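## Task

Press the green button to start the recorder's pen carriage, which makes a single uninterrupted run from that moment. Each coloured key drives the pen in the lane of its colour: a key held all the way down while the carriage moves draws ink, and a partly pressed key might. At the end, the line through the middle of every printed box must carry ink, and no ink may lie outside any box. On the ruler at the sheet's edge the pens begin at 86 mm and travel at 7.69 mm/s. Arm bases in metres, with heading in degrees counter-clockwise from +x: arm1 x=+1.03 y=+0.12 z=+0.74 facing -174; arm2 x=+0.38 y=+0.65 z=+0.72 facing -113; arm3 x=-0.52 y=+0.65 z=+0.82 facing -64; arm4 x=-0.30 y=-0.65 z=+0.78 facing +81. A result that holds only because a robot is still keeping it in place is not counted as finished.

## Robot and tools

Setup. Four identical i2rt Big YAM arms (arm1, arm2, arm3, arm4) stand around a chart recorder. Each has six revolute joints, a two-finger gripper and a fisheye camera on the wrist. A fixed overhead camera, cam_sheet (672x504 pinhole, roughly at world x=0.05, y=-0.28, z=2.29, looking down), views the sheet, its ruler, the keys and the green button. Wrist cameras give 504x504 images; with joints 1 and 6 at 0 and the hand level, the wrist camera sits above the hand looking toward the fingertips. Reach is about 1.0 m from the joint-1 axis.

Frame. One world frame: origin on the floor, +z up, metres. Base positions and headings are listed in the task. The hand point is midway between the fingertips; its local z runs along the fingers and the fingers close along its y. Only joint-space commands exist, so any Cartesian target must be converted yourself.

Timing of the chart. The carriage starts the instant the button goes down and runs once. A pen at ruler position p mm is reached at t = (p - start)/speed seconds after the press (start 86 mm and 7.69 mm/s in the first task, 50 mm and 8.45 mm/s in the second). A key must be fully down during each box's span and up outside it.

execute_actions. Argument "actions": a list holding one action object or nothing (empty list only reports state and images). The action is keyed by arm name; each arm entry has "joints", an object of absolute targets by name: joint1_rad, joint2_rad, joint3_rad, joint4_rad, joint5_rad, joint6_rad in radians, gripper_m in metres (fingertip gap). These are places to go, not offsets. Ranges: joint1_rad -2.879..2.879 (base yaw, positive counter-clockwise from above, 0 along the base heading); joint2_rad 0..3.141 (shoulder, 0 = upper arm back and near level, positive raises then brings it forward); joint3_rad 0..3.019 (elbow, 0 folded); joint4_rad -1.692..1.57 (wrist pitch, positive tips fingers up); joint5_rad -1.57..1.57 (sideways wrist, positive to the arm's right); joint6_rad -2.094..2.094 (roll, positive clockwise viewed from behind); gripper_m 0..0.093. Done tolerances: ±0.045, ±0.14, ±0.09, ±0.055, ±0.03, ±0.035 rad and ±0.003 m. All arms named start together and may finish at different times; one action runs at most 15 s. Joints run at different speeds, so the hand can sweep a wide path. Omitted joints or arms may still chase old targets. An unknown key or out-of-range value rejects the whole call. Optional "cameras": list of arm1_cam_wrist, arm2_cam_wrist, arm3_cam_wrist, arm4_cam_wrist, cam_sheet or all; omitted/null/["all"] gives every camera, [] none. The "pictures" line gives image order.

wait: "seconds" 0 to 10; nothing new is commanded, returns state and images.

zoom_image: "camera" and "region" [x0, y0, x1, y1] in pixels of that camera's latest full image, origin top-left, at most 504x504. Useful for reading the ruler and inspecting ink.

finished_scene: "scene" is the number of the scene being closed; irreversible, and its result gives the next task.

Reading results. joint_status per joint: reached, "off_target" (resting short, maybe still pushing), "contact_stop" or "time_out" (target dropped, holds position; a timed-out joint may keep a target within 0.375, 0.375, 0.113, 0.225, 0.075, 0.3 rad of where it stopped and keep pushing, listed in on_its_own). "joint command not followed" with a "cause:" line means a self/inter-arm clearance check blocked that arm's joint targets (gripper still obeyed); blocked joints show "not_followed" and may be retried later. on_its_own lists uncommanded behaviour; "held at" is the held target, not the position. To stop a push, command the joint's reported position. Tiny target changes may not move a joint.

Hazards. Two robots pressing hard on each other fails the run; a hard hit may too, and no line reports arm contact. The clearance check ignores fingers, gripper housings and wrist cameras and can react late. The arms do not yield on contact, so pressing a key too deep means a strong push; aim just to full travel. Sustained pushing or holding heats motors: a MOTOR HOT line appears at 85 °C, and at 100 °C the arm goes limp (OVER-TEMPERATURE FAULT, joints show limit_stop_at_motor_heat; resend targets afterward). Avoid drops, slams and knocking things over. Release all keys before finishing so nothing depends on a robot holding it. Camera calibrations can be off by a couple of degrees and millimetres.

Each tool is called after "Emit:" in YAML: its name, and indented under it one key for each argument.

## Session

Emit:
execute_actions:
  actions: []

Scene clock: 0.00 s.
Motor temperatures (°C, as the motors report them): arm1=[24 25 23 22 23 22] | arm2=[25 25 24 23 23 25] | arm3=[24 24 22 23 22 23] | arm4=[24 22 23 25 25 26]
arm1.joint_positions: joint1_rad=-0.571 joint2_rad=+0.341 joint3_rad=+1.553 joint4_rad=-1.602 joint5_rad=+0.077 joint6_rad=+0.411 gripper_m=+0.094
arm1.joint_status: not commanded
arm1.hand: x=+0.9931 y=+0.1540 z=+1.3213 quat_wxyz=(+0.048, -0.742, +0.373, +0.556) (m; scene frame)
arm2.joint_positions: joint1_rad=-0.492 joint2_rad=+0.541 joint3_rad=+1.577 joint4_rad=-1.345 joint5_rad=-0.052 joint6_rad=-0.178 gripper_m=+0.095
arm2.joint_status: not commanded
arm2.hand: x=+0.2632 y=+0.5440 z=+1.3623 quat_wxyz=(-0.163, -0.728, -0.346, +0.569) (m; scene frame)
arm3.joint_positions: joint1_rad=+0.078 joint2_rad=+0.635 joint3_rad=+1.535 joint4_rad=-1.468 joint5_rad=-0.174 joint6_rad=+0.723 gripper_m=+0.095
arm3.joint_status: not commanded
arm3.hand: x=-0.3920 y=+0.4958 z=+1.3997 quat_wxyz=(-0.486, -0.648, -0.587, +0.005) (m; scene frame)
arm4.joint_positions: joint1_rad=+0.421 joint2_rad=+0.625 joint3_rad=+1.311 joint4_rad=-1.419 joint5_rad=+0.069 joint6_rad=-0.383 gripper_m=+0.094
arm4.joint_status: not commanded
arm4.hand: x=-0.3501 y=-0.4225 z=+1.2664 quat_wxyz=(-0.324, +0.813, -0.417, -0.247) (m; scene frame)
pictures: arm1_cam_wrist, arm2_cam_wrist, arm3_cam_wrist, arm4_cam_wrist, cam_sheet
Images, in order (width x height): arm1_cam_wrist 504x504, arm2_cam_wrist 504x504, arm3_cam_wrist 504x504, arm4_cam_wrist 504x504, cam_sheet 672x504.

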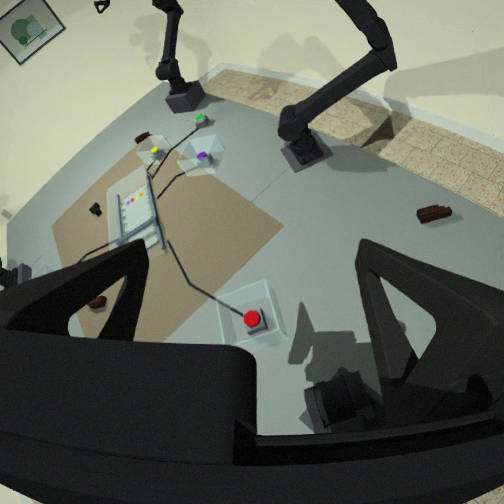

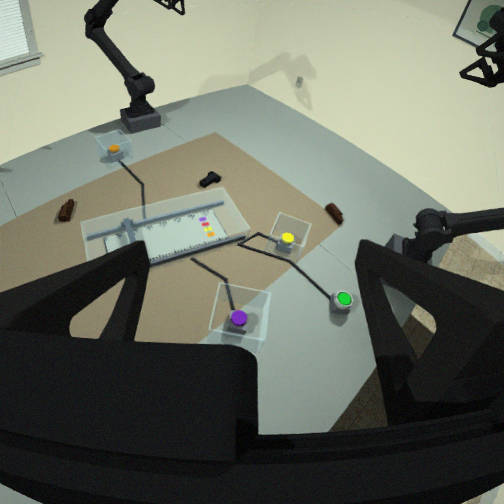

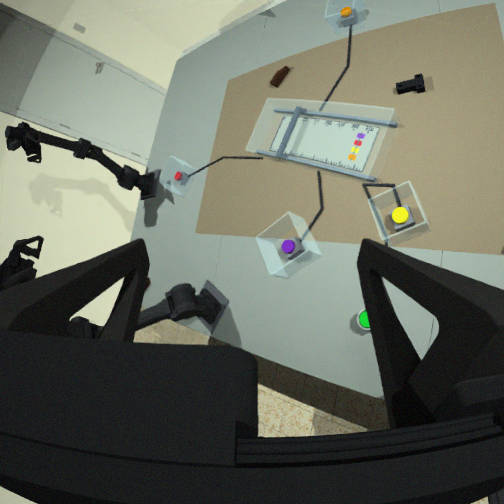

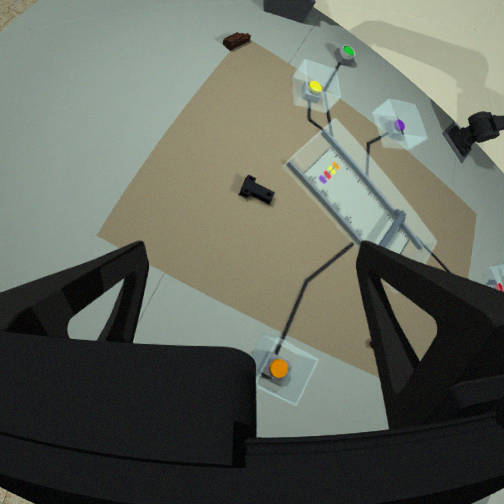

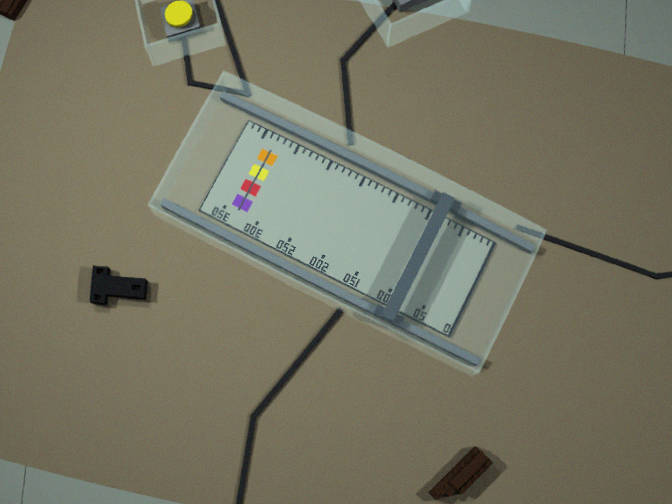

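Emit:
zoom_image:
  camera: "cam_sheet"
  region: [190, 110, 350, 260]

Emit:
zoom_image:
  camera: "cam_sheet"
  region: [180, 80, 520, 350]

Emit:
zoom_image:
  camera: "arm2_cam_wrist"
  region: [190, 190, 390, 360]

Region (190, 110, 350, 260) of cam_sheet's 672x504 image, scaled by 3.150, with more detail than that image has; it fills the top 472 rows of this view, and the rest is white.

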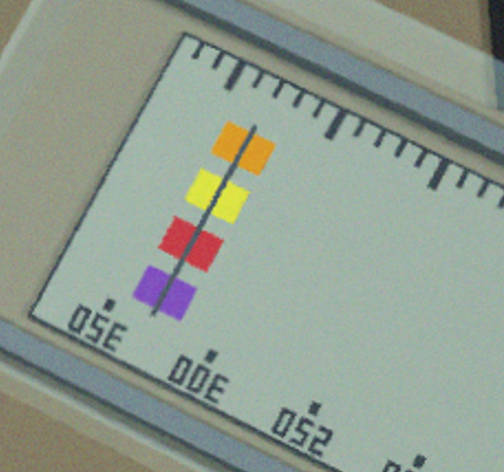

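Region (180, 80, 520, 350) of cam_sheet's 672x504 image, scaled by 1.482, with more detail than that image has; it fills the top 400 rows of this view, and the rest is white.

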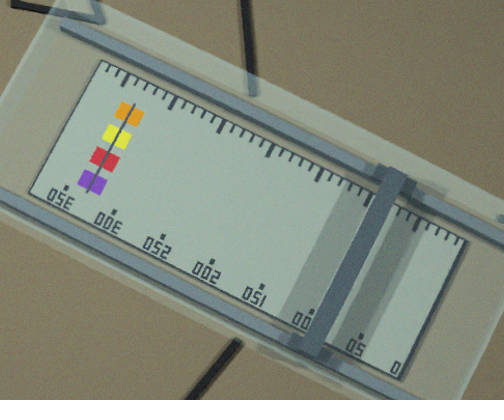

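Region (190, 190, 390, 360) of arm2_cam_wrist's 504x504 image, scaled by 2.520, with more detail than that image has; it fills the top 428 rows of this view, and the rest is white.

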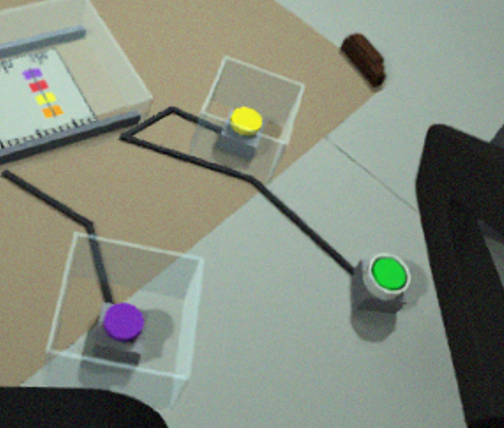

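Emit:
execute_actions:
  actions:
    - {"arm1":{"joints":{"joint1_rad":-0.023,"joint2_rad":1.25,"joint3_rad":1.2,"joint4_rad":-1.52,"joint5_rad":0,"joint6_rad":0,"gripper_m":0}},"arm2":{"joints":{"joint1_rad":-0.583,"joint2_rad":1.5,"joint3_rad":1.5,"joint4_rad":-1.57,"joint5_rad":0,"joint6_rad":0,"gripper_m":0}},"arm3":{"joints":{"joint1_rad":0.861,"joint2_rad":1.2,"joint3_rad":1.1,"joint4_rad":-1.47,"joint5_rad":0,"joint6_rad":0,"gripper_m":0}},"arm4":{"joints":{"joint1_rad":-0.674,"joint2_rad":1.3,"joint3_rad":1.2,"joint4_rad":-1.47,"joint5_rad":0,"joint6_rad":0,"gripper_m":0}}}

Scene clock: 45.93 s.
Motor temperatures (°C, as the motors report them): arm1=[24 26 24 22 23 22] | arm2=[25 25 26 23 23 25] | arm3=[24 24 25 23 22 23] | arm4=[24 22 27 26 25 26]
arm1.joint_positions: joint1_rad=-0.023 joint2_rad=+1.243 joint3_rad=+1.184 joint4_rad=-1.526 joint5_rad=+0.002 joint6_rad=+0.008 gripper_m=+0.000
arm1.joint_status: all done
arm1.hand: x=+0.6893 y=+0.0938 z=+0.9783 quat_wxyz=(+0.002, -0.999, -0.035, -0.007) (m; scene frame)
arm2.joint_positions: joint1_rad=-0.578 joint2_rad=+1.498 joint3_rad=+1.498 joint4_rad=-1.555 joint5_rad=-0.003 joint6_rad=-0.008 gripper_m=+0.001
arm2.joint_status: all done
arm2.hand: x=+0.0079 y=+0.4037 z=+0.9940 quat_wxyz=(-0.003, -0.957, -0.291, +0.010) (m; scene frame)
arm3.joint_positions: joint1_rad=+0.862 joint2_rad=+1.205 joint3_rad=+1.081 joint4_rad=-1.468 joint5_rad=+0.000 joint6_rad=+0.012 gripper_m=+0.001
arm3.joint_status: all done
arm3.hand: x=-0.2065 y=+0.5670 z=+1.0357 quat_wxyz=(+0.012, -0.137, -0.991, +0.002) (m; scene frame)
arm4.joint_positions: joint1_rad=-0.676 joint2_rad=+1.311 joint3_rad=+1.185 joint4_rad=-1.465 joint5_rad=+0.000 joint6_rad=-0.007 gripper_m=+0.001
arm4.joint_status: all done
arm4.hand: x=-0.0321 y=-0.4032 z=+1.0013 quat_wxyz=(+0.010, +0.368, -0.930, +0.004) (m; scene frame)
pictures: arm1_cam_wrist, arm2_cam_wrist, arm3_cam_wrist, arm4_cam_wrist, cam_sheet
camera_calibration (this result's frames):
arm1_cam_wrist: T_world_to_cam=[[-0.075137, 0.996987, -0.0192712, -0.0163391], [0.802045, 0.0719062, 0.59292, -1.13918], [0.592519, 0.0290939, -0.805031, 0.503794], [0, 0, 0, 1]] pos_world=[0.613939, 0.0835467, 1.0807]
arm2_cam_wrist: T_world_to_cam=[[-0.580732, 0.814018, -0.0111814, -0.311241], [0.667517, 0.483988, 0.565842, -0.754921], [0.466017, 0.321138, -0.824438, 0.807693], [0, 0, 0, 1]] pos_world=[-0.0532238, 0.359347, 1.08958]
arm3_cam_wrist: T_world_to_cam=[[-0.282428, -0.959286, 0.00210396, 0.485652], [-0.752207, 0.222821, 0.62011, -0.917704], [-0.595331, 0.173554, -0.784512, 0.711631], [0, 0, 0, 1]] pos_world=[-0.129485, 0.546857, 1.12634]
arm4_cam_wrist: T_world_to_cam=[[0.671567, -0.740898, -0.00831293, -0.268871], [-0.582676, -0.535015, 0.611758, -0.840804], [-0.457697, -0.405992, -0.791002, 0.734871], [0, 0, 0, 1]] pos_world=[0.0269965, -0.350697, 1.09342]
Images, in order (width x height): arm1_cam_wrist 504x504, arm2_cam_wrist 504x504, arm3_cam_wrist 504x504, arm4_cam_wrist 504x504, cam_sheet 672x504.

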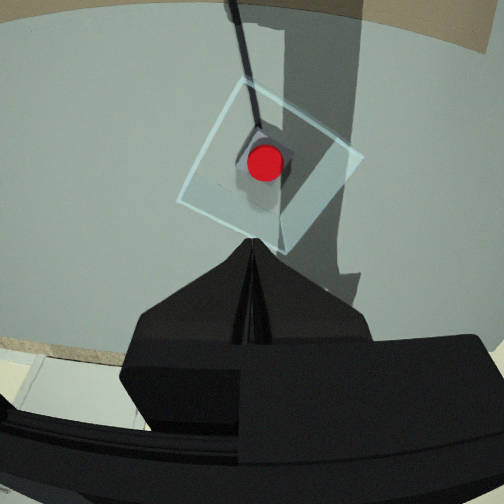

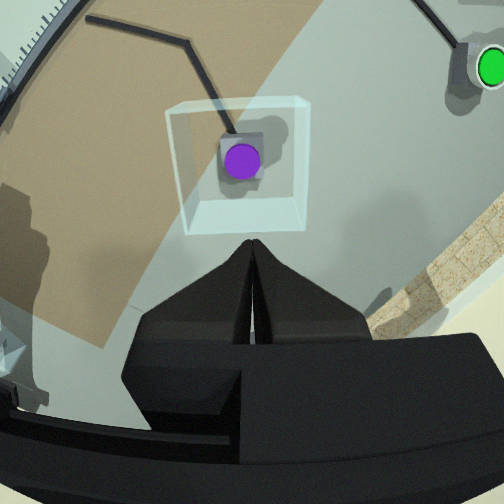

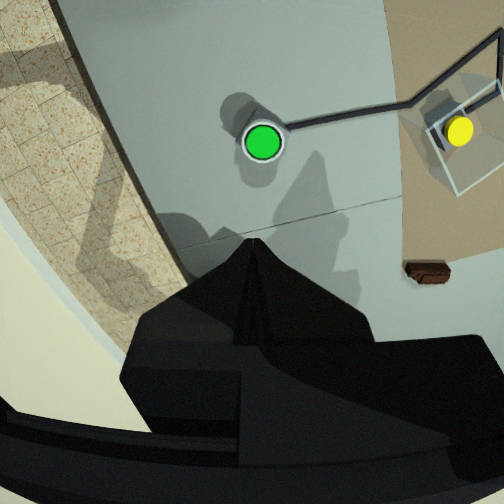

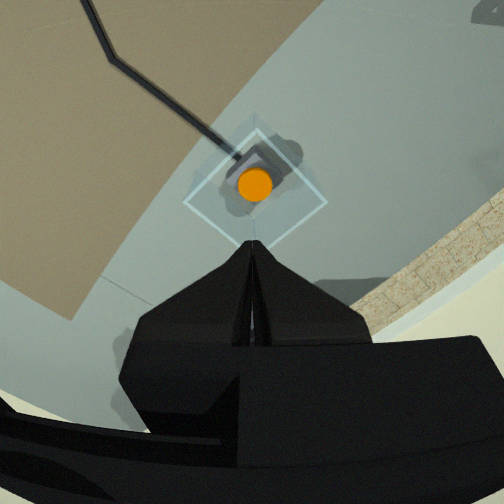

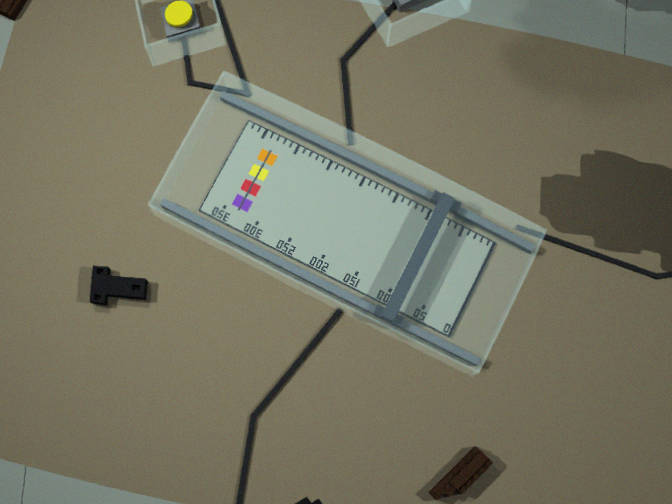

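Emit:
execute_actions:
  actions:
    - {"arm1":{"joints":{"joint1_rad":-0.036,"joint2_rad":1.153,"joint3_rad":0.775,"joint4_rad":-1.189}},"arm2":{"joints":{"joint1_rad":-0.552,"joint2_rad":1.469,"joint3_rad":1.08,"joint4_rad":-1.177}},"arm3":{"joints":{"joint1_rad":0.138,"joint2_rad":1.62,"joint3_rad":0.95,"joint4_rad":-0.9}},"arm4":{"joints":{"joint1_rad":-0.691,"joint2_rad":1.148,"joint3_rad":0.66,"joint4_rad":-1.077}}}

Scene clock: 86.87 s.
Motor temperatures (°C, as the motors report them): arm1=[24 26 27 22 23 22] | arm2=[25 26 28 23 23 25] | arm3=[24 25 27 23 22 23] | arm4=[24 22 27 25 25 26]
arm1.joint_positions: joint1_rad=-0.027 joint2_rad=+1.149 joint3_rad=+0.766 joint4_rad=-1.203 joint5_rad=+0.002 joint6_rad=+0.008 gripper_m=+0.000
arm1.joint_status: all done
arm1.hand: x=+0.7514 y=+0.1000 z=+0.8512 quat_wxyz=(+0.002, -0.999, -0.033, -0.007) (m; scene frame)
arm2.joint_positions: joint1_rad=-0.557 joint2_rad=+1.469 joint3_rad=+1.087 joint4_rad=-1.193 joint5_rad=-0.003 joint6_rad=-0.008 gripper_m=+0.001
arm2.joint_status: all done
arm2.hand: x=+0.0483 y=+0.4204 z=+0.8522 quat_wxyz=(+0.000, -0.954, -0.301, +0.001) (m; scene frame)
arm3.joint_positions: joint1_rad=+0.130 joint2_rad=+1.630 joint3_rad=+0.952 joint4_rad=-0.912 joint5_rad=+0.000 joint6_rad=+0.010 gripper_m=+0.001
arm3.joint_status: all done
arm3.hand: x=-0.2996 y=+0.3106 z=+0.8415 quat_wxyz=(+0.009, -0.481, -0.877, +0.000) (m; scene frame)
arm4.joint_positions: joint1_rad=-0.684 joint2_rad=+1.155 joint3_rad=+0.645 joint4_rad=-1.086 joint5_rad=+0.000 joint6_rad=-0.007 gripper_m=+0.001
arm4.joint_status: all done
arm4.hand: x=-0.1086 y=-0.4767 z=+0.8535 quat_wxyz=(+0.012, +0.364, -0.931, +0.005) (m; scene frame)
pictures: arm1_cam_wrist, arm2_cam_wrist, arm3_cam_wrist, arm4_cam_wrist, cam_sheet
camera_calibration (this result's frames):
arm1_cam_wrist: T_world_to_cam=[[-0.0705799, 0.99732, -0.0192755, -0.0238102], [0.802592, 0.0682527, 0.592611, -1.11394], [0.592338, 0.026356, -0.805258, 0.365087], [0, 0, 0, 1]] pos_world=[0.676108, 0.0901539, 0.953666]
arm2_cam_wrist: T_world_to_cam=[[-0.597749, 0.801602, -0.0114246, -0.296694], [0.647638, 0.49124, 0.58245, -0.725942], [0.472505, 0.34076, -0.812786, 0.648149], [0, 0, 0, 1]] pos_world=[-0.0134548, 0.373579, 0.946242]
arm3_cam_wrist: T_world_to_cam=[[-0.850247, -0.526381, 0.0013825, -0.0902277], [-0.414582, 0.671275, 0.614421, -0.843438], [-0.324348, 0.521836, -0.788978, 0.525107], [0, 0, 0, 1]] pos_world=[-0.256072, 0.244664, 0.932648]
arm4_cam_wrist: T_world_to_cam=[[0.665582, -0.746279, -0.00826092, -0.276423], [-0.584868, -0.528437, 0.615373, -0.834527], [-0.463605, -0.40475, -0.788193, 0.550658], [0, 0, 0, 1]] pos_world=[-0.0488182, -0.424405, 0.945287]
Images, in order (width x height): arm1_cam_wrist 504x504, arm2_cam_wrist 504x504, arm3_cam_wrist 504x504, arm4_cam_wrist 504x504, cam_sheet 672x504.

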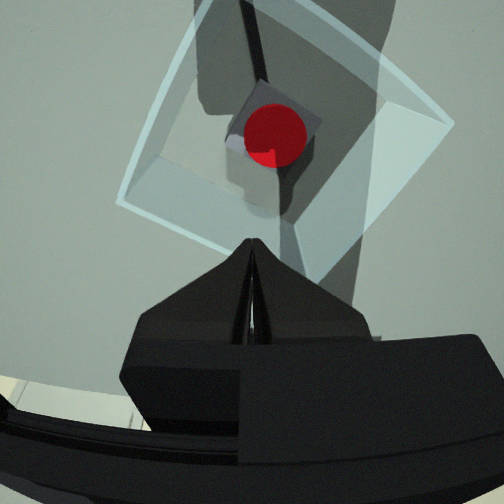

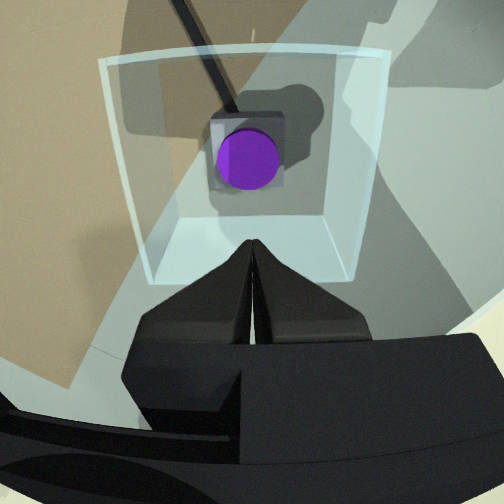

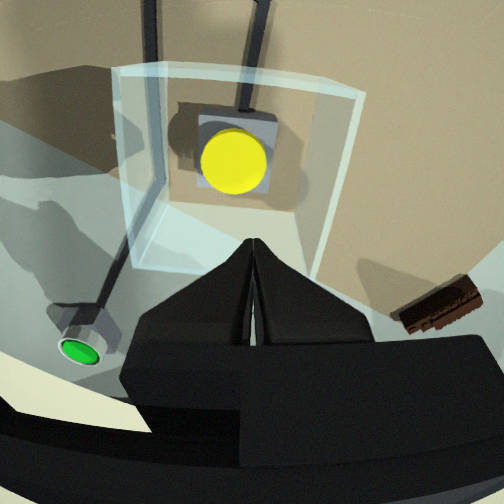

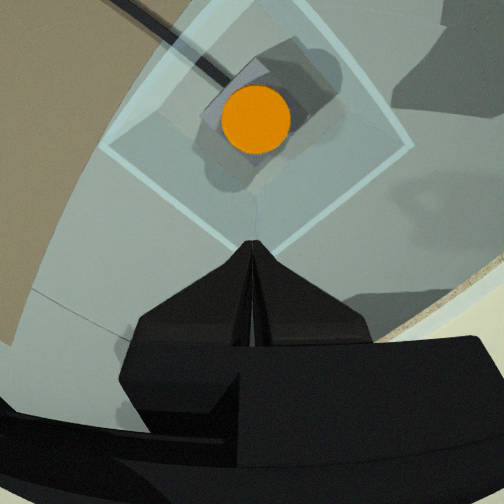

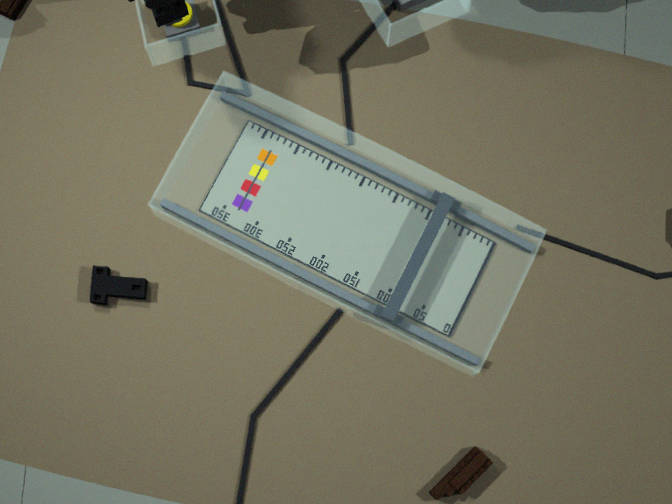

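Emit:
execute_actions:
  actions:
    - {"arm1":{"joints":{"joint1_rad":-0.056,"joint2_rad":1.296,"joint3_rad":0.725,"joint4_rad":-0.983}},"arm2":{"joints":{"joint1_rad":-0.543,"joint2_rad":1.589,"joint3_rad":1.03,"joint4_rad":-1.0}},"arm3":{"joints":{"joint1_rad":0.166,"joint2_rad":1.748,"joint3_rad":0.939,"joint4_rad":-0.745}},"arm4":{"joints":{"joint1_rad":-0.702,"joint2_rad":1.35,"joint3_rad":0.65,"joint4_rad":-0.845}}}

Scene clock: 108.73 s.
Motor temperatures (°C, as the motors report them): arm1=[24 26 27 22 23 22] | arm2=[25 26 28 23 23 25] | arm3=[24 25 26 23 22 23] | arm4=[24 22 27 25 25 26]
arm1.joint_positions: joint1_rad=-0.050 joint2_rad=+1.301 joint3_rad=+0.721 joint4_rad=-0.997 joint5_rad=+0.002 joint6_rad=+0.008 gripper_m=+0.000
arm1.joint_status: all done
arm1.hand: x=+0.7262 y=+0.1051 z=+0.7943 quat_wxyz=(+0.001, -1.000, -0.022, -0.003) (m; scene frame)
arm2.joint_positions: joint1_rad=-0.551 joint2_rad=+1.582 joint3_rad=+1.036 joint4_rad=-1.016 joint5_rad=-0.003 joint6_rad=-0.008 gripper_m=+0.001
arm2.joint_status: all done
arm2.hand: x=+0.0341 y=+0.4079 z=+0.7906 quat_wxyz=(-0.002, -0.953, -0.304, +0.007) (m; scene frame)
arm3.joint_positions: joint1_rad=+0.162 joint2_rad=+1.745 joint3_rad=+0.940 joint4_rad=-0.757 joint5_rad=+0.000 joint6_rad=+0.010 gripper_m=+0.001
arm3.joint_status: all done
arm3.hand: x=-0.2797 y=+0.3041 z=+0.7926 quat_wxyz=(-0.003, -0.467, -0.884, +0.006) (m; scene frame)
arm4.joint_positions: joint1_rad=-0.695 joint2_rad=+1.362 joint3_rad=+0.645 joint4_rad=-0.855 joint5_rad=+0.000 joint6_rad=-0.007 gripper_m=+0.001
arm4.joint_status: all done
arm4.hand: x=-0.0773 y=-0.4527 z=+0.7996 quat_wxyz=(+0.001, +0.359, -0.933, +0.000) (m; scene frame)
pictures: arm1_cam_wrist, arm2_cam_wrist, arm3_cam_wrist, arm4_cam_wrist, cam_sheet
camera_calibration (this result's frames):
arm1_cam_wrist: T_world_to_cam=[[-0.0486569, 0.998629, -0.0193205, -0.0477176], [0.808627, 0.0507392, 0.58613, -1.05764], [0.586307, 0.0128962, -0.809986, 0.343599], [0, 0, 0, 1]] pos_world=[0.651457, 0.0968847, 0.897301]
arm2_cam_wrist: T_world_to_cam=[[-0.602482, 0.798058, -0.0109059, -0.294659], [0.651112, 0.499358, 0.571572, -0.669525], [0.461594, 0.337261, -0.820479, 0.616933], [0, 0, 0, 1]] pos_world=[-0.0263635, 0.36142, 0.885649]
arm3_cam_wrist: T_world_to_cam=[[-0.832852, -0.553494, 0.000880614, -0.0631627], [-0.44523, 0.670888, 0.593026, -0.79231], [-0.328827, 0.493511, -0.805183, 0.516615], [0, 0, 0, 1]] pos_world=[-0.235488, 0.241636, 0.885886]
arm4_cam_wrist: T_world_to_cam=[[0.657438, -0.753461, -0.00848663, -0.283472], [-0.601903, -0.531905, 0.595642, -0.75745], [-0.453307, -0.38649, -0.803205, 0.553434], [0, 0, 0, 1]] pos_world=[-0.0186703, -0.40258, 0.893284]
Images, in order (width x height): arm1_cam_wrist 504x504, arm2_cam_wrist 504x504, arm3_cam_wrist 504x504, arm4_cam_wrist 504x504, cam_sheet 672x504.

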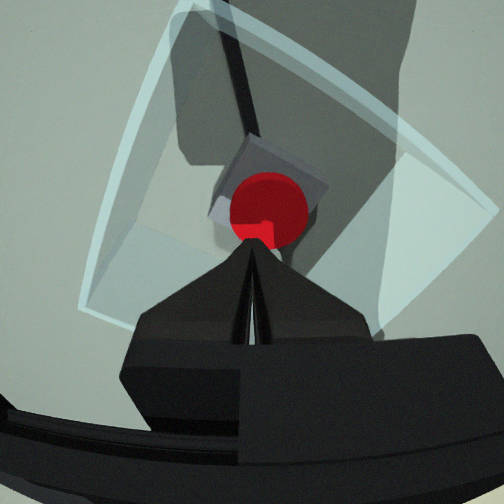

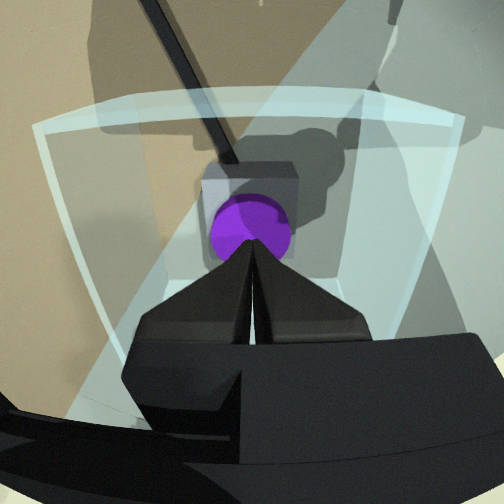

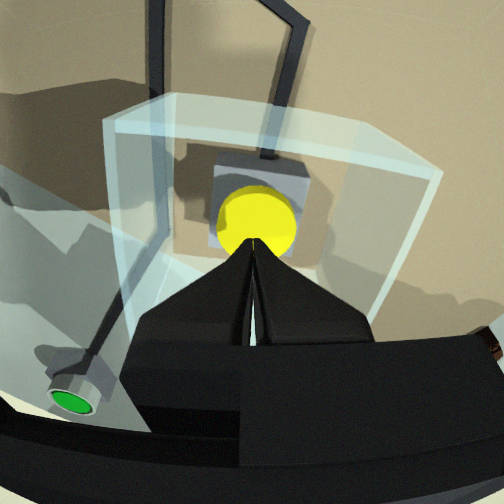

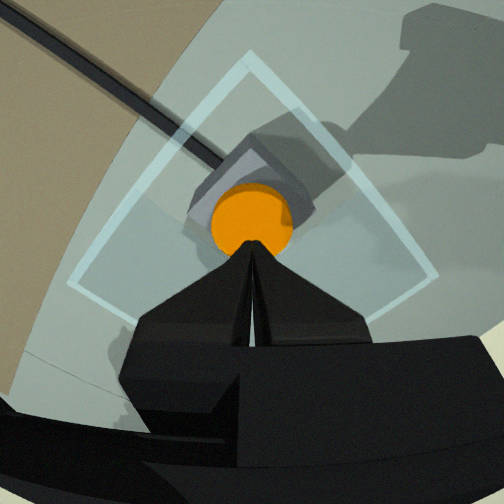

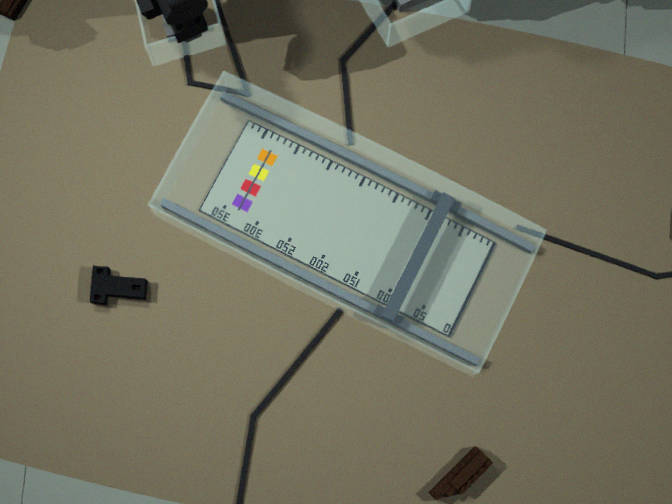

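Emit:
execute_actions:
  actions:
    - {"arm1":{"joints":{"joint1_rad":-0.083,"joint2_rad":1.43,"joint3_rad":0.69,"joint4_rad":-0.895}},"arm2":{"joints":{"joint2_rad":1.66,"joint3_rad":1.012,"joint4_rad":-0.975}},"arm3":{"joints":{"joint2_rad":1.85,"joint3_rad":0.943,"joint4_rad":-0.715}},"arm4":{"joints":{"joint2_rad":1.475,"joint3_rad":0.635,"joint4_rad":-0.797}}}

Scene clock: 117.73 s.
Motor temperatures (°C, as the motors report them): arm1=[24 26 26 22 23 22] | arm2=[25 26 28 23 23 25] | arm3=[24 26 25 23 22 23] | arm4=[24 22 27 25 25 26]
arm1.joint_positions: joint1_rad=-0.078 joint2_rad=+1.392 joint3_rad=+0.704 joint4_rad=-0.913 joint5_rad=+0.002 joint6_rad=+0.008 gripper_m=+0.000
arm1.joint_status: all done
arm1.hand: x=+0.7214 y=+0.1136 z=+0.7627 quat_wxyz=(+0.002, -1.000, -0.008, -0.015) (m; scene frame)
arm2.joint_positions: joint1_rad=-0.551 joint2_rad=+1.632 joint3_rad=+1.026 joint4_rad=-0.989 joint5_rad=-0.003 joint6_rad=-0.008 gripper_m=+0.001
arm2.joint_status: all done
arm2.hand: x=+0.0355 y=+0.4090 z=+0.7672 quat_wxyz=(+0.003, -0.953, -0.304, -0.009) (m; scene frame)
arm3.joint_positions: joint1_rad=+0.162 joint2_rad=+1.815 joint3_rad=+0.944 joint4_rad=-0.722 joint5_rad=+0.000 joint6_rad=+0.010 gripper_m=+0.001
arm3.joint_status: all done
arm3.hand: x=-0.2805 y=+0.3049 z=+0.7659 quat_wxyz=(+0.010, -0.467, -0.884, -0.001) (m; scene frame)
arm4.joint_positions: joint1_rad=-0.695 joint2_rad=+1.450 joint3_rad=+0.643 joint4_rad=-0.805 joint5_rad=+0.001 joint6_rad=-0.007 gripper_m=+0.001
arm4.joint_status: all done
arm4.hand: x=-0.0772 y=-0.4526 z=+0.7746 quat_wxyz=(+0.020, +0.359, -0.933, +0.008) (m; scene frame)
pictures: arm1_cam_wrist, arm2_cam_wrist, arm3_cam_wrist, arm4_cam_wrist, cam_sheet
camera_calibration (this result's frames):
arm1_cam_wrist: T_world_to_cam=[[-0.0199603, 0.999615, -0.019259, -0.0779022], [0.794968, 0.0275499, 0.606025, -1.03843], [0.606323, -0.00321387, -0.795212, 0.296822], [0, 0, 0, 1]] pos_world=[0.643994, 0.107435, 0.863851]
arm2_cam_wrist: T_world_to_cam=[[-0.602086, 0.79834, -0.0121112, -0.294125], [0.635249, 0.488166, 0.598459, -0.673141], [0.483685, 0.35263, -0.801062, 0.57481], [0, 0, 0, 1]] pos_world=[-0.0275036, 0.360722, 0.859743]
arm3_cam_wrist: T_world_to_cam=[[-0.832957, -0.553336, 0.0015495, -0.0639541], [-0.434654, 0.656028, 0.617011, -0.788251], [-0.342431, 0.51327, -0.786953, 0.470664], [0, 0, 0, 1]] pos_world=[-0.234718, 0.240149, 0.856849]
arm4_cam_wrist: T_world_to_cam=[[0.657208, -0.753669, -0.0077207, -0.284451], [-0.583746, -0.51546, 0.627329, -0.758191], [-0.476778, -0.407779, -0.778716, 0.503007], [0, 0, 0, 1]] pos_world=[-0.0158246, -0.400084, 0.865139]
Images, in order (width x height): arm1_cam_wrist 504x504, arm2_cam_wrist 504x504, arm3_cam_wrist 504x504, arm4_cam_wrist 504x504, cam_sheet 672x504.

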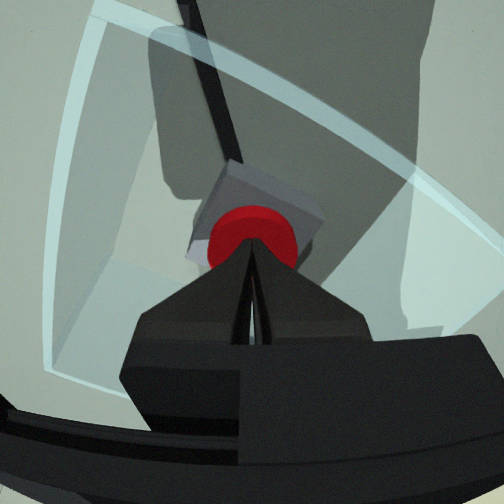

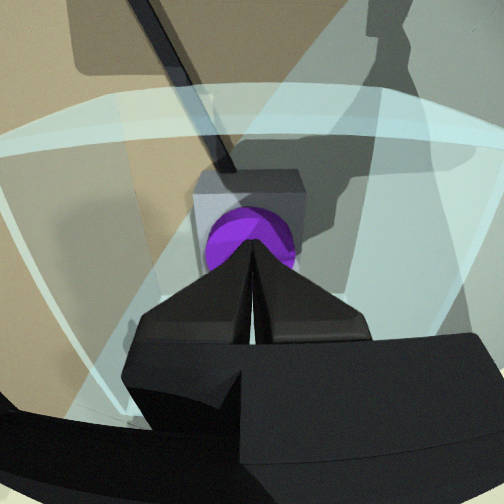

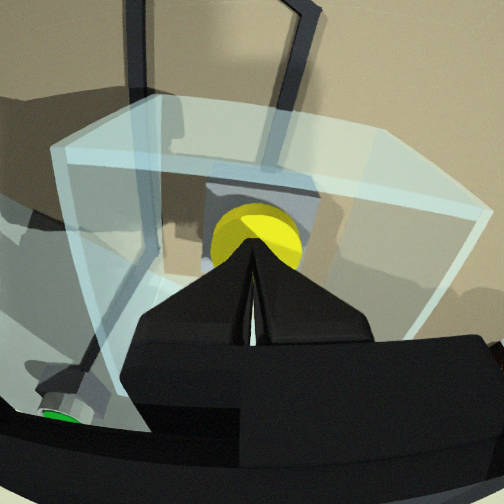

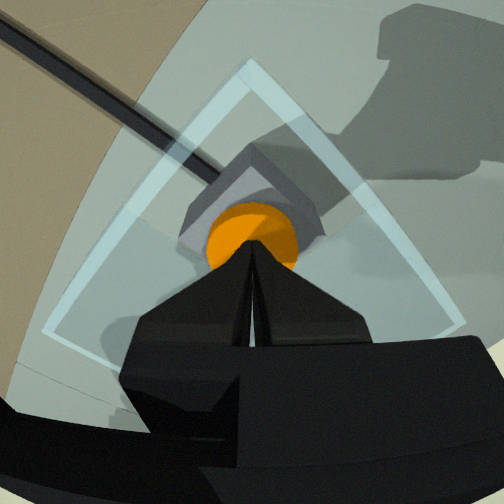

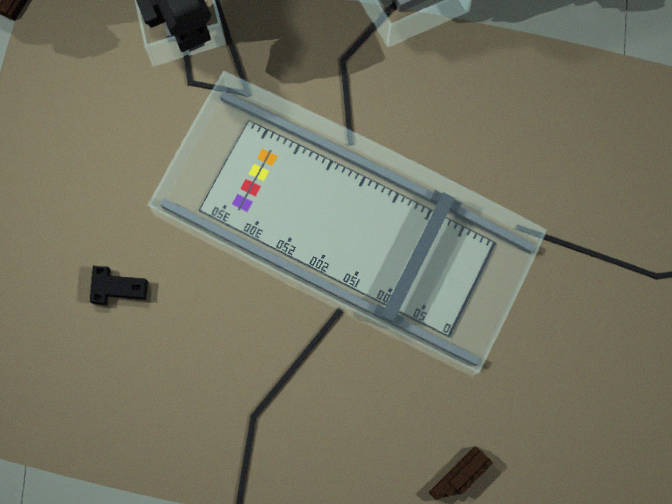

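Emit:
execute_actions:
  actions: []
  cameras: []

Emit:
execute_actions:
  actions:
    - {"arm1":{"joints":{"joint2_rad":1.49}},"arm2":{"joints":{"joint2_rad":1.71}},"arm3":{"joints":{"joint2_rad":1.90}},"arm4":{"joints":{"joint2_rad":1.535}}}

Scene clock: 120.87 s.
Motor temperatures (°C, as the motors report them): arm1=[24 26 26 22 23 22] | arm2=[25 26 28 23 23 25] | arm3=[24 26 25 23 22 23] | arm4=[24 22 26 25 25 26]
arm1.joint_positions: joint1_rad=-0.078 joint2_rad=+1.392 joint3_rad=+0.704 joint4_rad=-0.913 joint5_rad=+0.002 joint6_rad=+0.008 gripper_m=+0.000
arm1.joint_status: all done
arm1.hand: x=+0.7214 y=+0.1136 z=+0.7627 quat_wxyz=(+0.002, -1.000, -0.008, -0.015) (m; scene frame)
arm2.joint_positions: joint1_rad=-0.551 joint2_rad=+1.632 joint3_rad=+1.026 joint4_rad=-0.989 joint5_rad=-0.003 joint6_rad=-0.008 gripper_m=+0.001
arm2.joint_status: all done
arm2.hand: x=+0.0355 y=+0.4090 z=+0.7672 quat_wxyz=(+0.003, -0.953, -0.304, -0.009) (m; scene frame)
arm3.joint_positions: joint1_rad=+0.162 joint2_rad=+1.815 joint3_rad=+0.944 joint4_rad=-0.722 joint5_rad=+0.000 joint6_rad=+0.010 gripper_m=+0.001
arm3.joint_status: all done
arm3.hand: x=-0.2805 y=+0.3049 z=+0.7659 quat_wxyz=(+0.010, -0.467, -0.884, -0.001) (m; scene frame)
arm4.joint_positions: joint1_rad=-0.695 joint2_rad=+1.450 joint3_rad=+0.643 joint4_rad=-0.805 joint5_rad=+0.001 joint6_rad=-0.007 gripper_m=+0.001
arm4.joint_status: all done
arm4.hand: x=-0.0772 y=-0.4526 z=+0.7746 quat_wxyz=(+0.020, +0.359, -0.933, +0.008) (m; scene frame)
pictures: none
No camera images: the call's "cameras" was empty. Leave "cameras" out to get every camera's image.

Scene clock: 121.50 s.
Motor temperatures (°C, as the motors report them): arm1=[24 26 26 22 23 22] | arm2=[25 26 28 23 23 25] | arm3=[24 25 25 23 22 23] | arm4=[24 22 26 25 25 26]
arm1.joint_positions: joint1_rad=-0.078 joint2_rad=+1.400 joint3_rad=+0.709 joint4_rad=-0.920 joint5_rad=+0.002 joint6_rad=+0.007 gripper_m=+0.000
arm1.joint_status: all done
arm1.hand: x=+0.7213 y=+0.1136 z=+0.7621 quat_wxyz=(+0.002, -1.000, -0.008, -0.020) (m; scene frame)
arm2.joint_positions: joint1_rad=-0.551 joint2_rad=+1.635 joint3_rad=+1.026 joint4_rad=-0.989 joint5_rad=-0.003 joint6_rad=-0.008 gripper_m=+0.001
arm2.joint_status: all done
arm2.hand: x=+0.0358 y=+0.4091 z=+0.7659 quat_wxyz=(+0.003, -0.953, -0.304, -0.011) (m; scene frame)
arm3.joint_positions: joint1_rad=+0.162 joint2_rad=+1.818 joint3_rad=+0.944 joint4_rad=-0.722 joint5_rad=+0.000 joint6_rad=+0.010 gripper_m=+0.001
arm3.joint_status: all done
arm3.hand: x=-0.2809 y=+0.3054 z=+0.7646 quat_wxyz=(+0.012, -0.467, -0.884, -0.002) (m; scene frame)
arm4.joint_positions: joint1_rad=-0.695 joint2_rad=+1.458 joint3_rad=+0.649 joint4_rad=-0.814 joint5_rad=+0.001 joint6_rad=-0.007 gripper_m=+0.001
arm4.joint_status: all done
arm4.hand: x=-0.0773 y=-0.4528 z=+0.7741 quat_wxyz=(+0.025, +0.359, -0.933, +0.010) (m; scene frame)
pictures: arm1_cam_wrist, arm2_cam_wrist, arm3_cam_wrist, arm4_cam_wrist, cam_sheet
camera_calibration (this result's frames):
arm1_cam_wrist: T_world_to_cam=[[-0.0205416, 0.999604, -0.0192565, -0.0774949], [0.789365, 0.0280356, 0.613283, -1.03951], [0.61358, -0.00260261, -0.789628, 0.286863], [0, 0, 0, 1]] pos_world=[0.642946, 0.107354, 0.862535]
arm2_cam_wrist: T_world_to_cam=[[-0.602043, 0.79837, -0.012235, -0.294055], [0.633566, 0.48698, 0.601203, -0.674119], [0.48594, 0.354198, -0.799003, 0.571231], [0, 0, 0, 1]] pos_world=[-0.0275188, 0.360717, 0.8581]
arm3_cam_wrist: T_world_to_cam=[[-0.832968, -0.553319, 0.00162606, -0.0640433], [-0.433423, 0.654298, 0.619709, -0.789099], [-0.34396, 0.515493, -0.78483, 0.466462], [0, 0, 0, 1]] pos_world=[-0.234915, 0.240412, 0.855209]
arm4_cam_wrist: T_world_to_cam=[[0.657146, -0.753725, -0.00761234, -0.284571], [-0.578524, -0.510817, 0.635906, -0.762103], [-0.483186, -0.413479, -0.771729, 0.493981], [0, 0, 0, 1]] pos_world=[-0.0152055, -0.399533, 0.863679]
Images, in order (width x height): arm1_cam_wrist 504x504, arm2_cam_wrist 504x504, arm3_cam_wrist 504x504, arm4_cam_wrist 504x504, cam_sheet 672x504.

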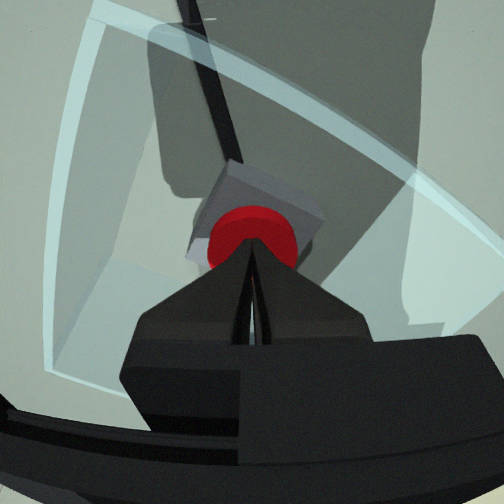

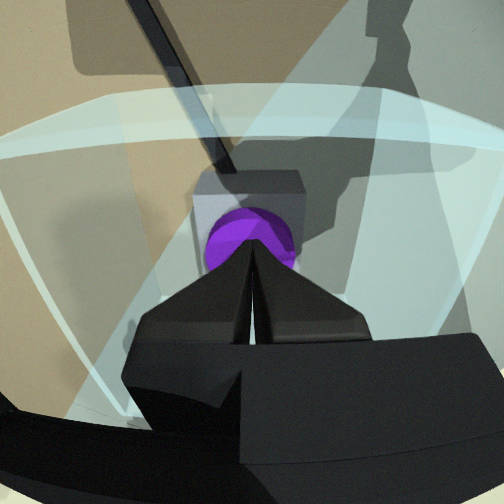

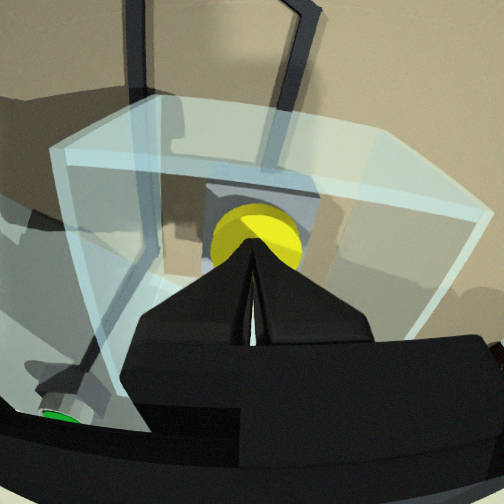

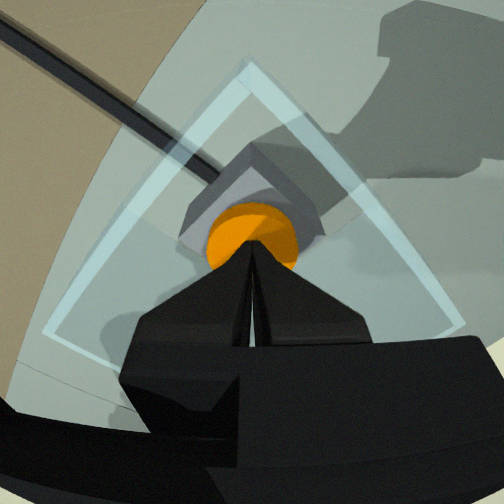

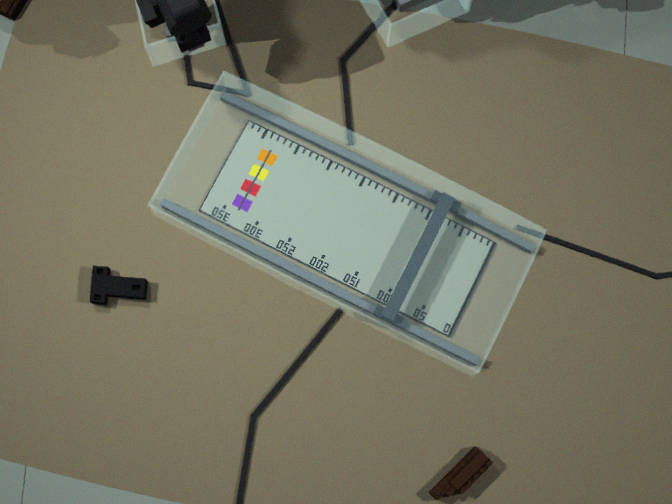

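Emit:
execute_actions:
  actions:
    - {"arm1":{"joints":{"joint2_rad":1.33}},"arm2":{"joints":{"joint2_rad":1.585}},"arm3":{"joints":{"joint2_rad":1.56,"joint3_rad":0.95,"joint4_rad":-0.96}},"arm4":{"joints":{"joint2_rad":1.39}}}
  cameras: ["arm2_cam_wrist","arm3_cam_wrist"]

Emit:
execute_actions:
  actions:
    - {"arm3":{"joints":{"joint1_rad":0.83,"joint2_rad":1.385,"joint3_rad":0.6,"joint4_rad":-0.77}}}

Scene clock: 130.50 s.
Motor temperatures (°C, as the motors report them): arm1=[24 26 26 22 23 22] | arm2=[25 26 28 23 23 25] | arm3=[24 25 25 23 22 23] | arm4=[24 22 26 25 25 26]
arm1.joint_positions: joint1_rad=-0.078 joint2_rad=+1.333 joint3_rad=+0.692 joint4_rad=-0.909 joint5_rad=+0.002 joint6_rad=+0.007 gripper_m=+0.000
arm1.joint_status: all done
arm1.hand: x=+0.7202 y=+0.1135 z=+0.7763 quat_wxyz=(+0.001, -1.000, -0.008, +0.011) (m; scene frame)
arm2.joint_positions: joint1_rad=-0.551 joint2_rad=+1.599 joint3_rad=+1.024 joint4_rad=-0.987 joint5_rad=-0.003 joint6_rad=-0.008 gripper_m=+0.001
arm2.joint_status: all done
arm2.hand: x=+0.0336 y=+0.4076 z=+0.7801 quat_wxyz=(-0.002, -0.953, -0.304, +0.007) (m; scene frame)
arm3.joint_positions: joint1_rad=+0.162 joint2_rad=+1.540 joint3_rad=+0.945 joint4_rad=-0.950 joint5_rad=+0.000 joint6_rad=+0.010 gripper_m=+0.001
arm3.joint_status: all done
arm3.hand: x=-0.2909 y=+0.3212 z=+0.8736 quat_wxyz=(-0.011, -0.467, -0.884, +0.010) (m; scene frame)
arm4.joint_positions: joint1_rad=-0.695 joint2_rad=+1.394 joint3_rad=+0.633 joint4_rad=-0.806 joint5_rad=+0.001 joint6_rad=-0.007 gripper_m=+0.001
arm4.joint_status: all done
arm4.hand: x=-0.0756 y=-0.4512 z=+0.7875 quat_wxyz=(-0.002, +0.359, -0.933, +0.000) (m; scene frame)
pictures: arm2_cam_wrist, arm3_cam_wrist
camera_calibration (this result's frames):
arm2_cam_wrist: T_world_to_cam=[[-0.602482, 0.798058, -0.0109059, -0.294828], [0.651112, 0.499358, 0.571572, -0.663032], [0.461594, 0.337261, -0.820479, 0.608636], [0, 0, 0, 1]] pos_world=[-0.0268624, 0.361111, 0.875128]
arm3_cam_wrist: T_world_to_cam=[[-0.832783, -0.553599, 0.000477102, -0.0626718], [-0.451454, 0.679624, 0.578188, -0.848495], [-0.320408, 0.48129, -0.815904, 0.585461], [0, 0, 0, 1]] pos_world=[-0.247662, 0.260186, 0.9683]
Images, in order (width x height): arm2_cam_wrist 504x504, arm3_cam_wrist 504x504.

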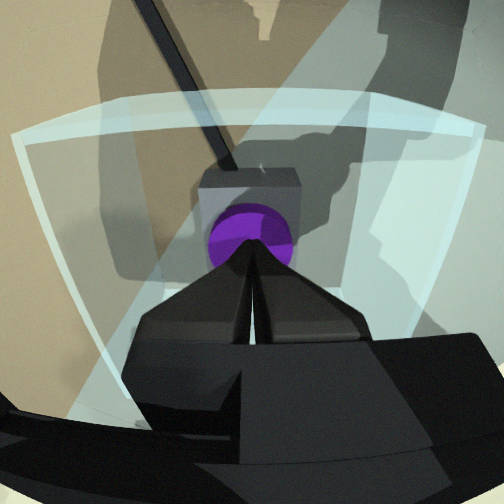

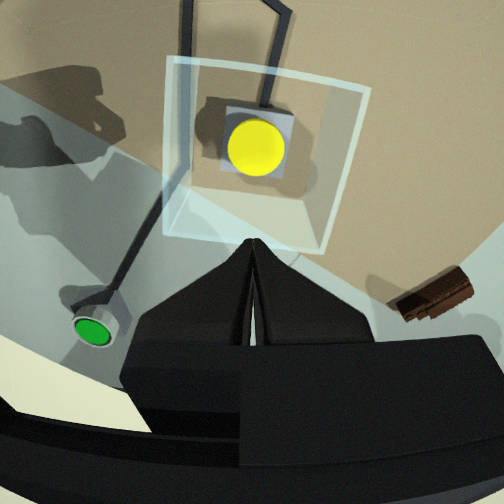

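Scene clock: 131.77 s.
Motor temperatures (°C, as the motors report them): arm1=[24 26 26 22 23 22] | arm2=[25 26 28 23 23 25] | arm3=[24 25 25 23 22 23] | arm4=[24 22 26 25 25 26]
arm1.joint_positions: joint1_rad=-0.078 joint2_rad=+1.333 joint3_rad=+0.692 joint4_rad=-0.909 joint5_rad=+0.002 joint6_rad=+0.007 gripper_m=+0.000
arm1.joint_status: not commanded
arm1.hand: x=+0.7202 y=+0.1135 z=+0.7763 quat_wxyz=(+0.001, -1.000, -0.008, +0.011) (m; scene frame)
arm2.joint_positions: joint1_rad=-0.551 joint2_rad=+1.599 joint3_rad=+1.024 joint4_rad=-0.987 joint5_rad=-0.003 joint6_rad=-0.008 gripper_m=+0.001
arm2.joint_status: not commanded
arm2.hand: x=+0.0336 y=+0.4076 z=+0.7801 quat_wxyz=(-0.002, -0.953, -0.304, +0.007) (m; scene frame)
arm3.joint_positions: joint1_rad=+0.828 joint2_rad=+1.381 joint3_rad=+0.599 joint4_rad=-0.781 joint5_rad=+0.000 joint6_rad=+0.010 gripper_m=+0.001
arm3.joint_status: all done
arm3.hand: x=-0.2431 y=+0.5649 z=+0.8205 quat_wxyz=(-0.002, -0.153, -0.988, +0.004) (m; scene frame)
arm4.joint_positions: joint1_rad=-0.695 joint2_rad=+1.394 joint3_rad=+0.633 joint4_rad=-0.806 joint5_rad=+0.001 joint6_rad=-0.007 gripper_m=+0.001
arm4.joint_status: not commanded
arm4.hand: x=-0.0756 y=-0.4512 z=+0.7875 quat_wxyz=(-0.002, +0.359, -0.933, +0.000) (m; scene frame)
pictures: arm1_cam_wrist, arm2_cam_wrist, arm3_cam_wrist, arm4_cam_wrist, cam_sheet
camera_calibration (this result's frames):
arm1_cam_wrist: T_world_to_cam=[[-0.0217593, 0.999575, -0.0193981, -0.0762219], [0.825508, 0.0289085, 0.563649, -1.03495], [0.563971, -0.00374869, -0.825786, 0.362626], [0, 0, 0, 1]] pos_world=[0.648193, 0.107468, 0.881324]
arm2_cam_wrist: T_world_to_cam=[[-0.602482, 0.798058, -0.0109059, -0.294828], [0.651112, 0.499358, 0.571572, -0.663032], [0.461594, 0.337261, -0.820479, 0.608636], [0, 0, 0, 1]] pos_world=[-0.0268624, 0.361111, 0.875128]
arm3_cam_wrist: T_world_to_cam=[[-0.313223, -0.949679, 0.000763718, 0.461906], [-0.761129, 0.251516, 0.597848, -0.811364], [-0.567956, 0.186678, -0.801609, 0.534701], [0, 0, 0, 1]] pos_world=[-0.169186, 0.542917, 0.913341]
arm4_cam_wrist: T_world_to_cam=[[0.657471, -0.753436, -0.00815191, -0.283868], [-0.604254, -0.533691, 0.591651, -0.746316], [-0.450122, -0.384067, -0.806153, 0.548686], [0, 0, 0, 1]] pos_world=[-0.0173544, -0.401447, 0.881569]
Images, in order (width x height): arm1_cam_wrist 504x504, arm2_cam_wrist 504x504, arm3_cam_wrist 504x504, arm4_cam_wrist 504x504, cam_sheet 672x504.

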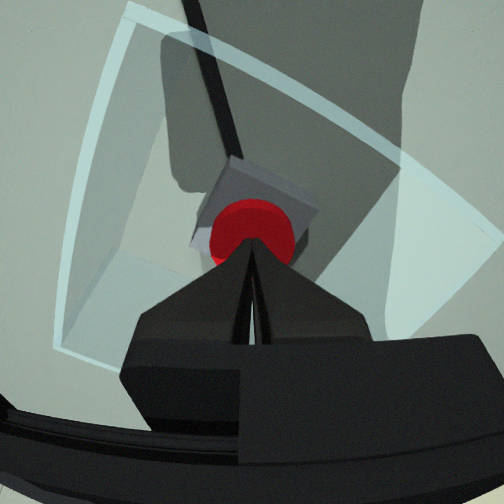

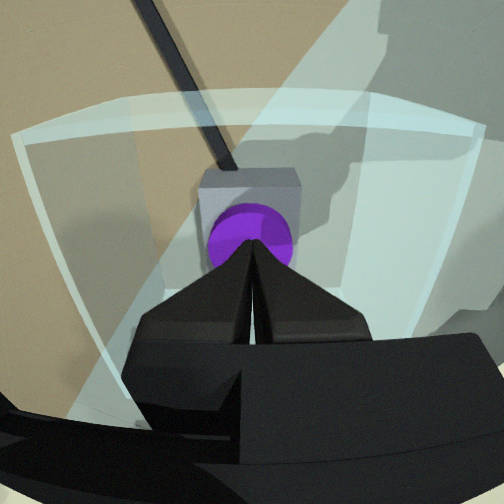

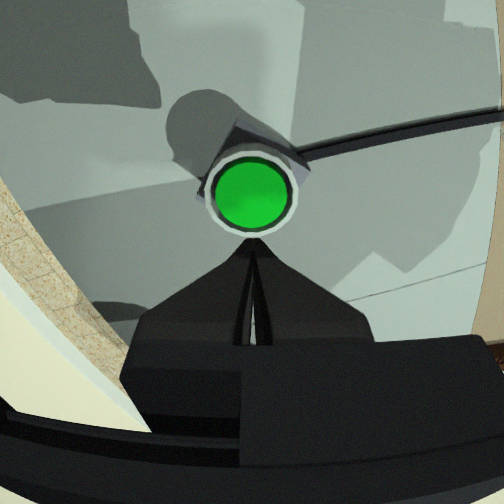

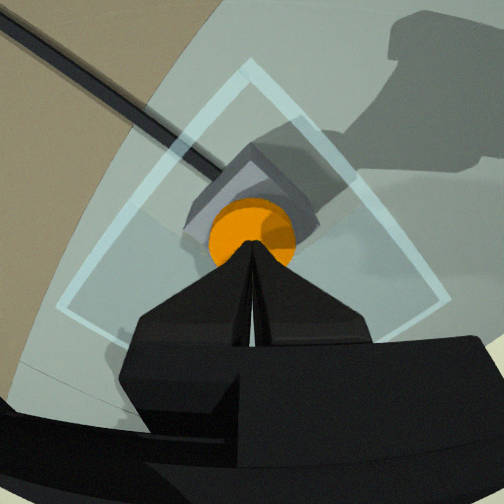

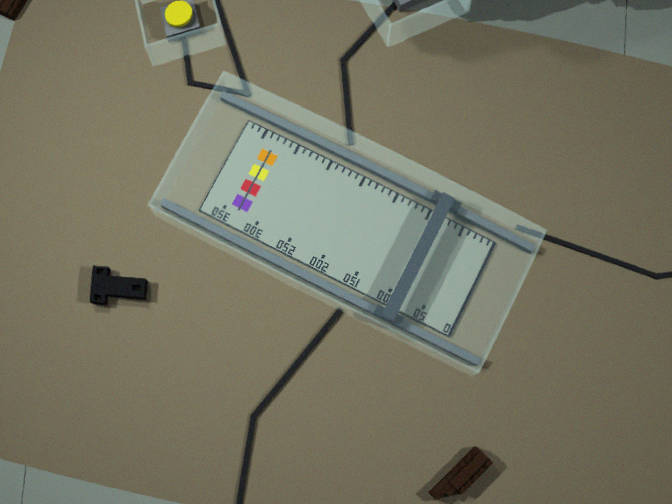

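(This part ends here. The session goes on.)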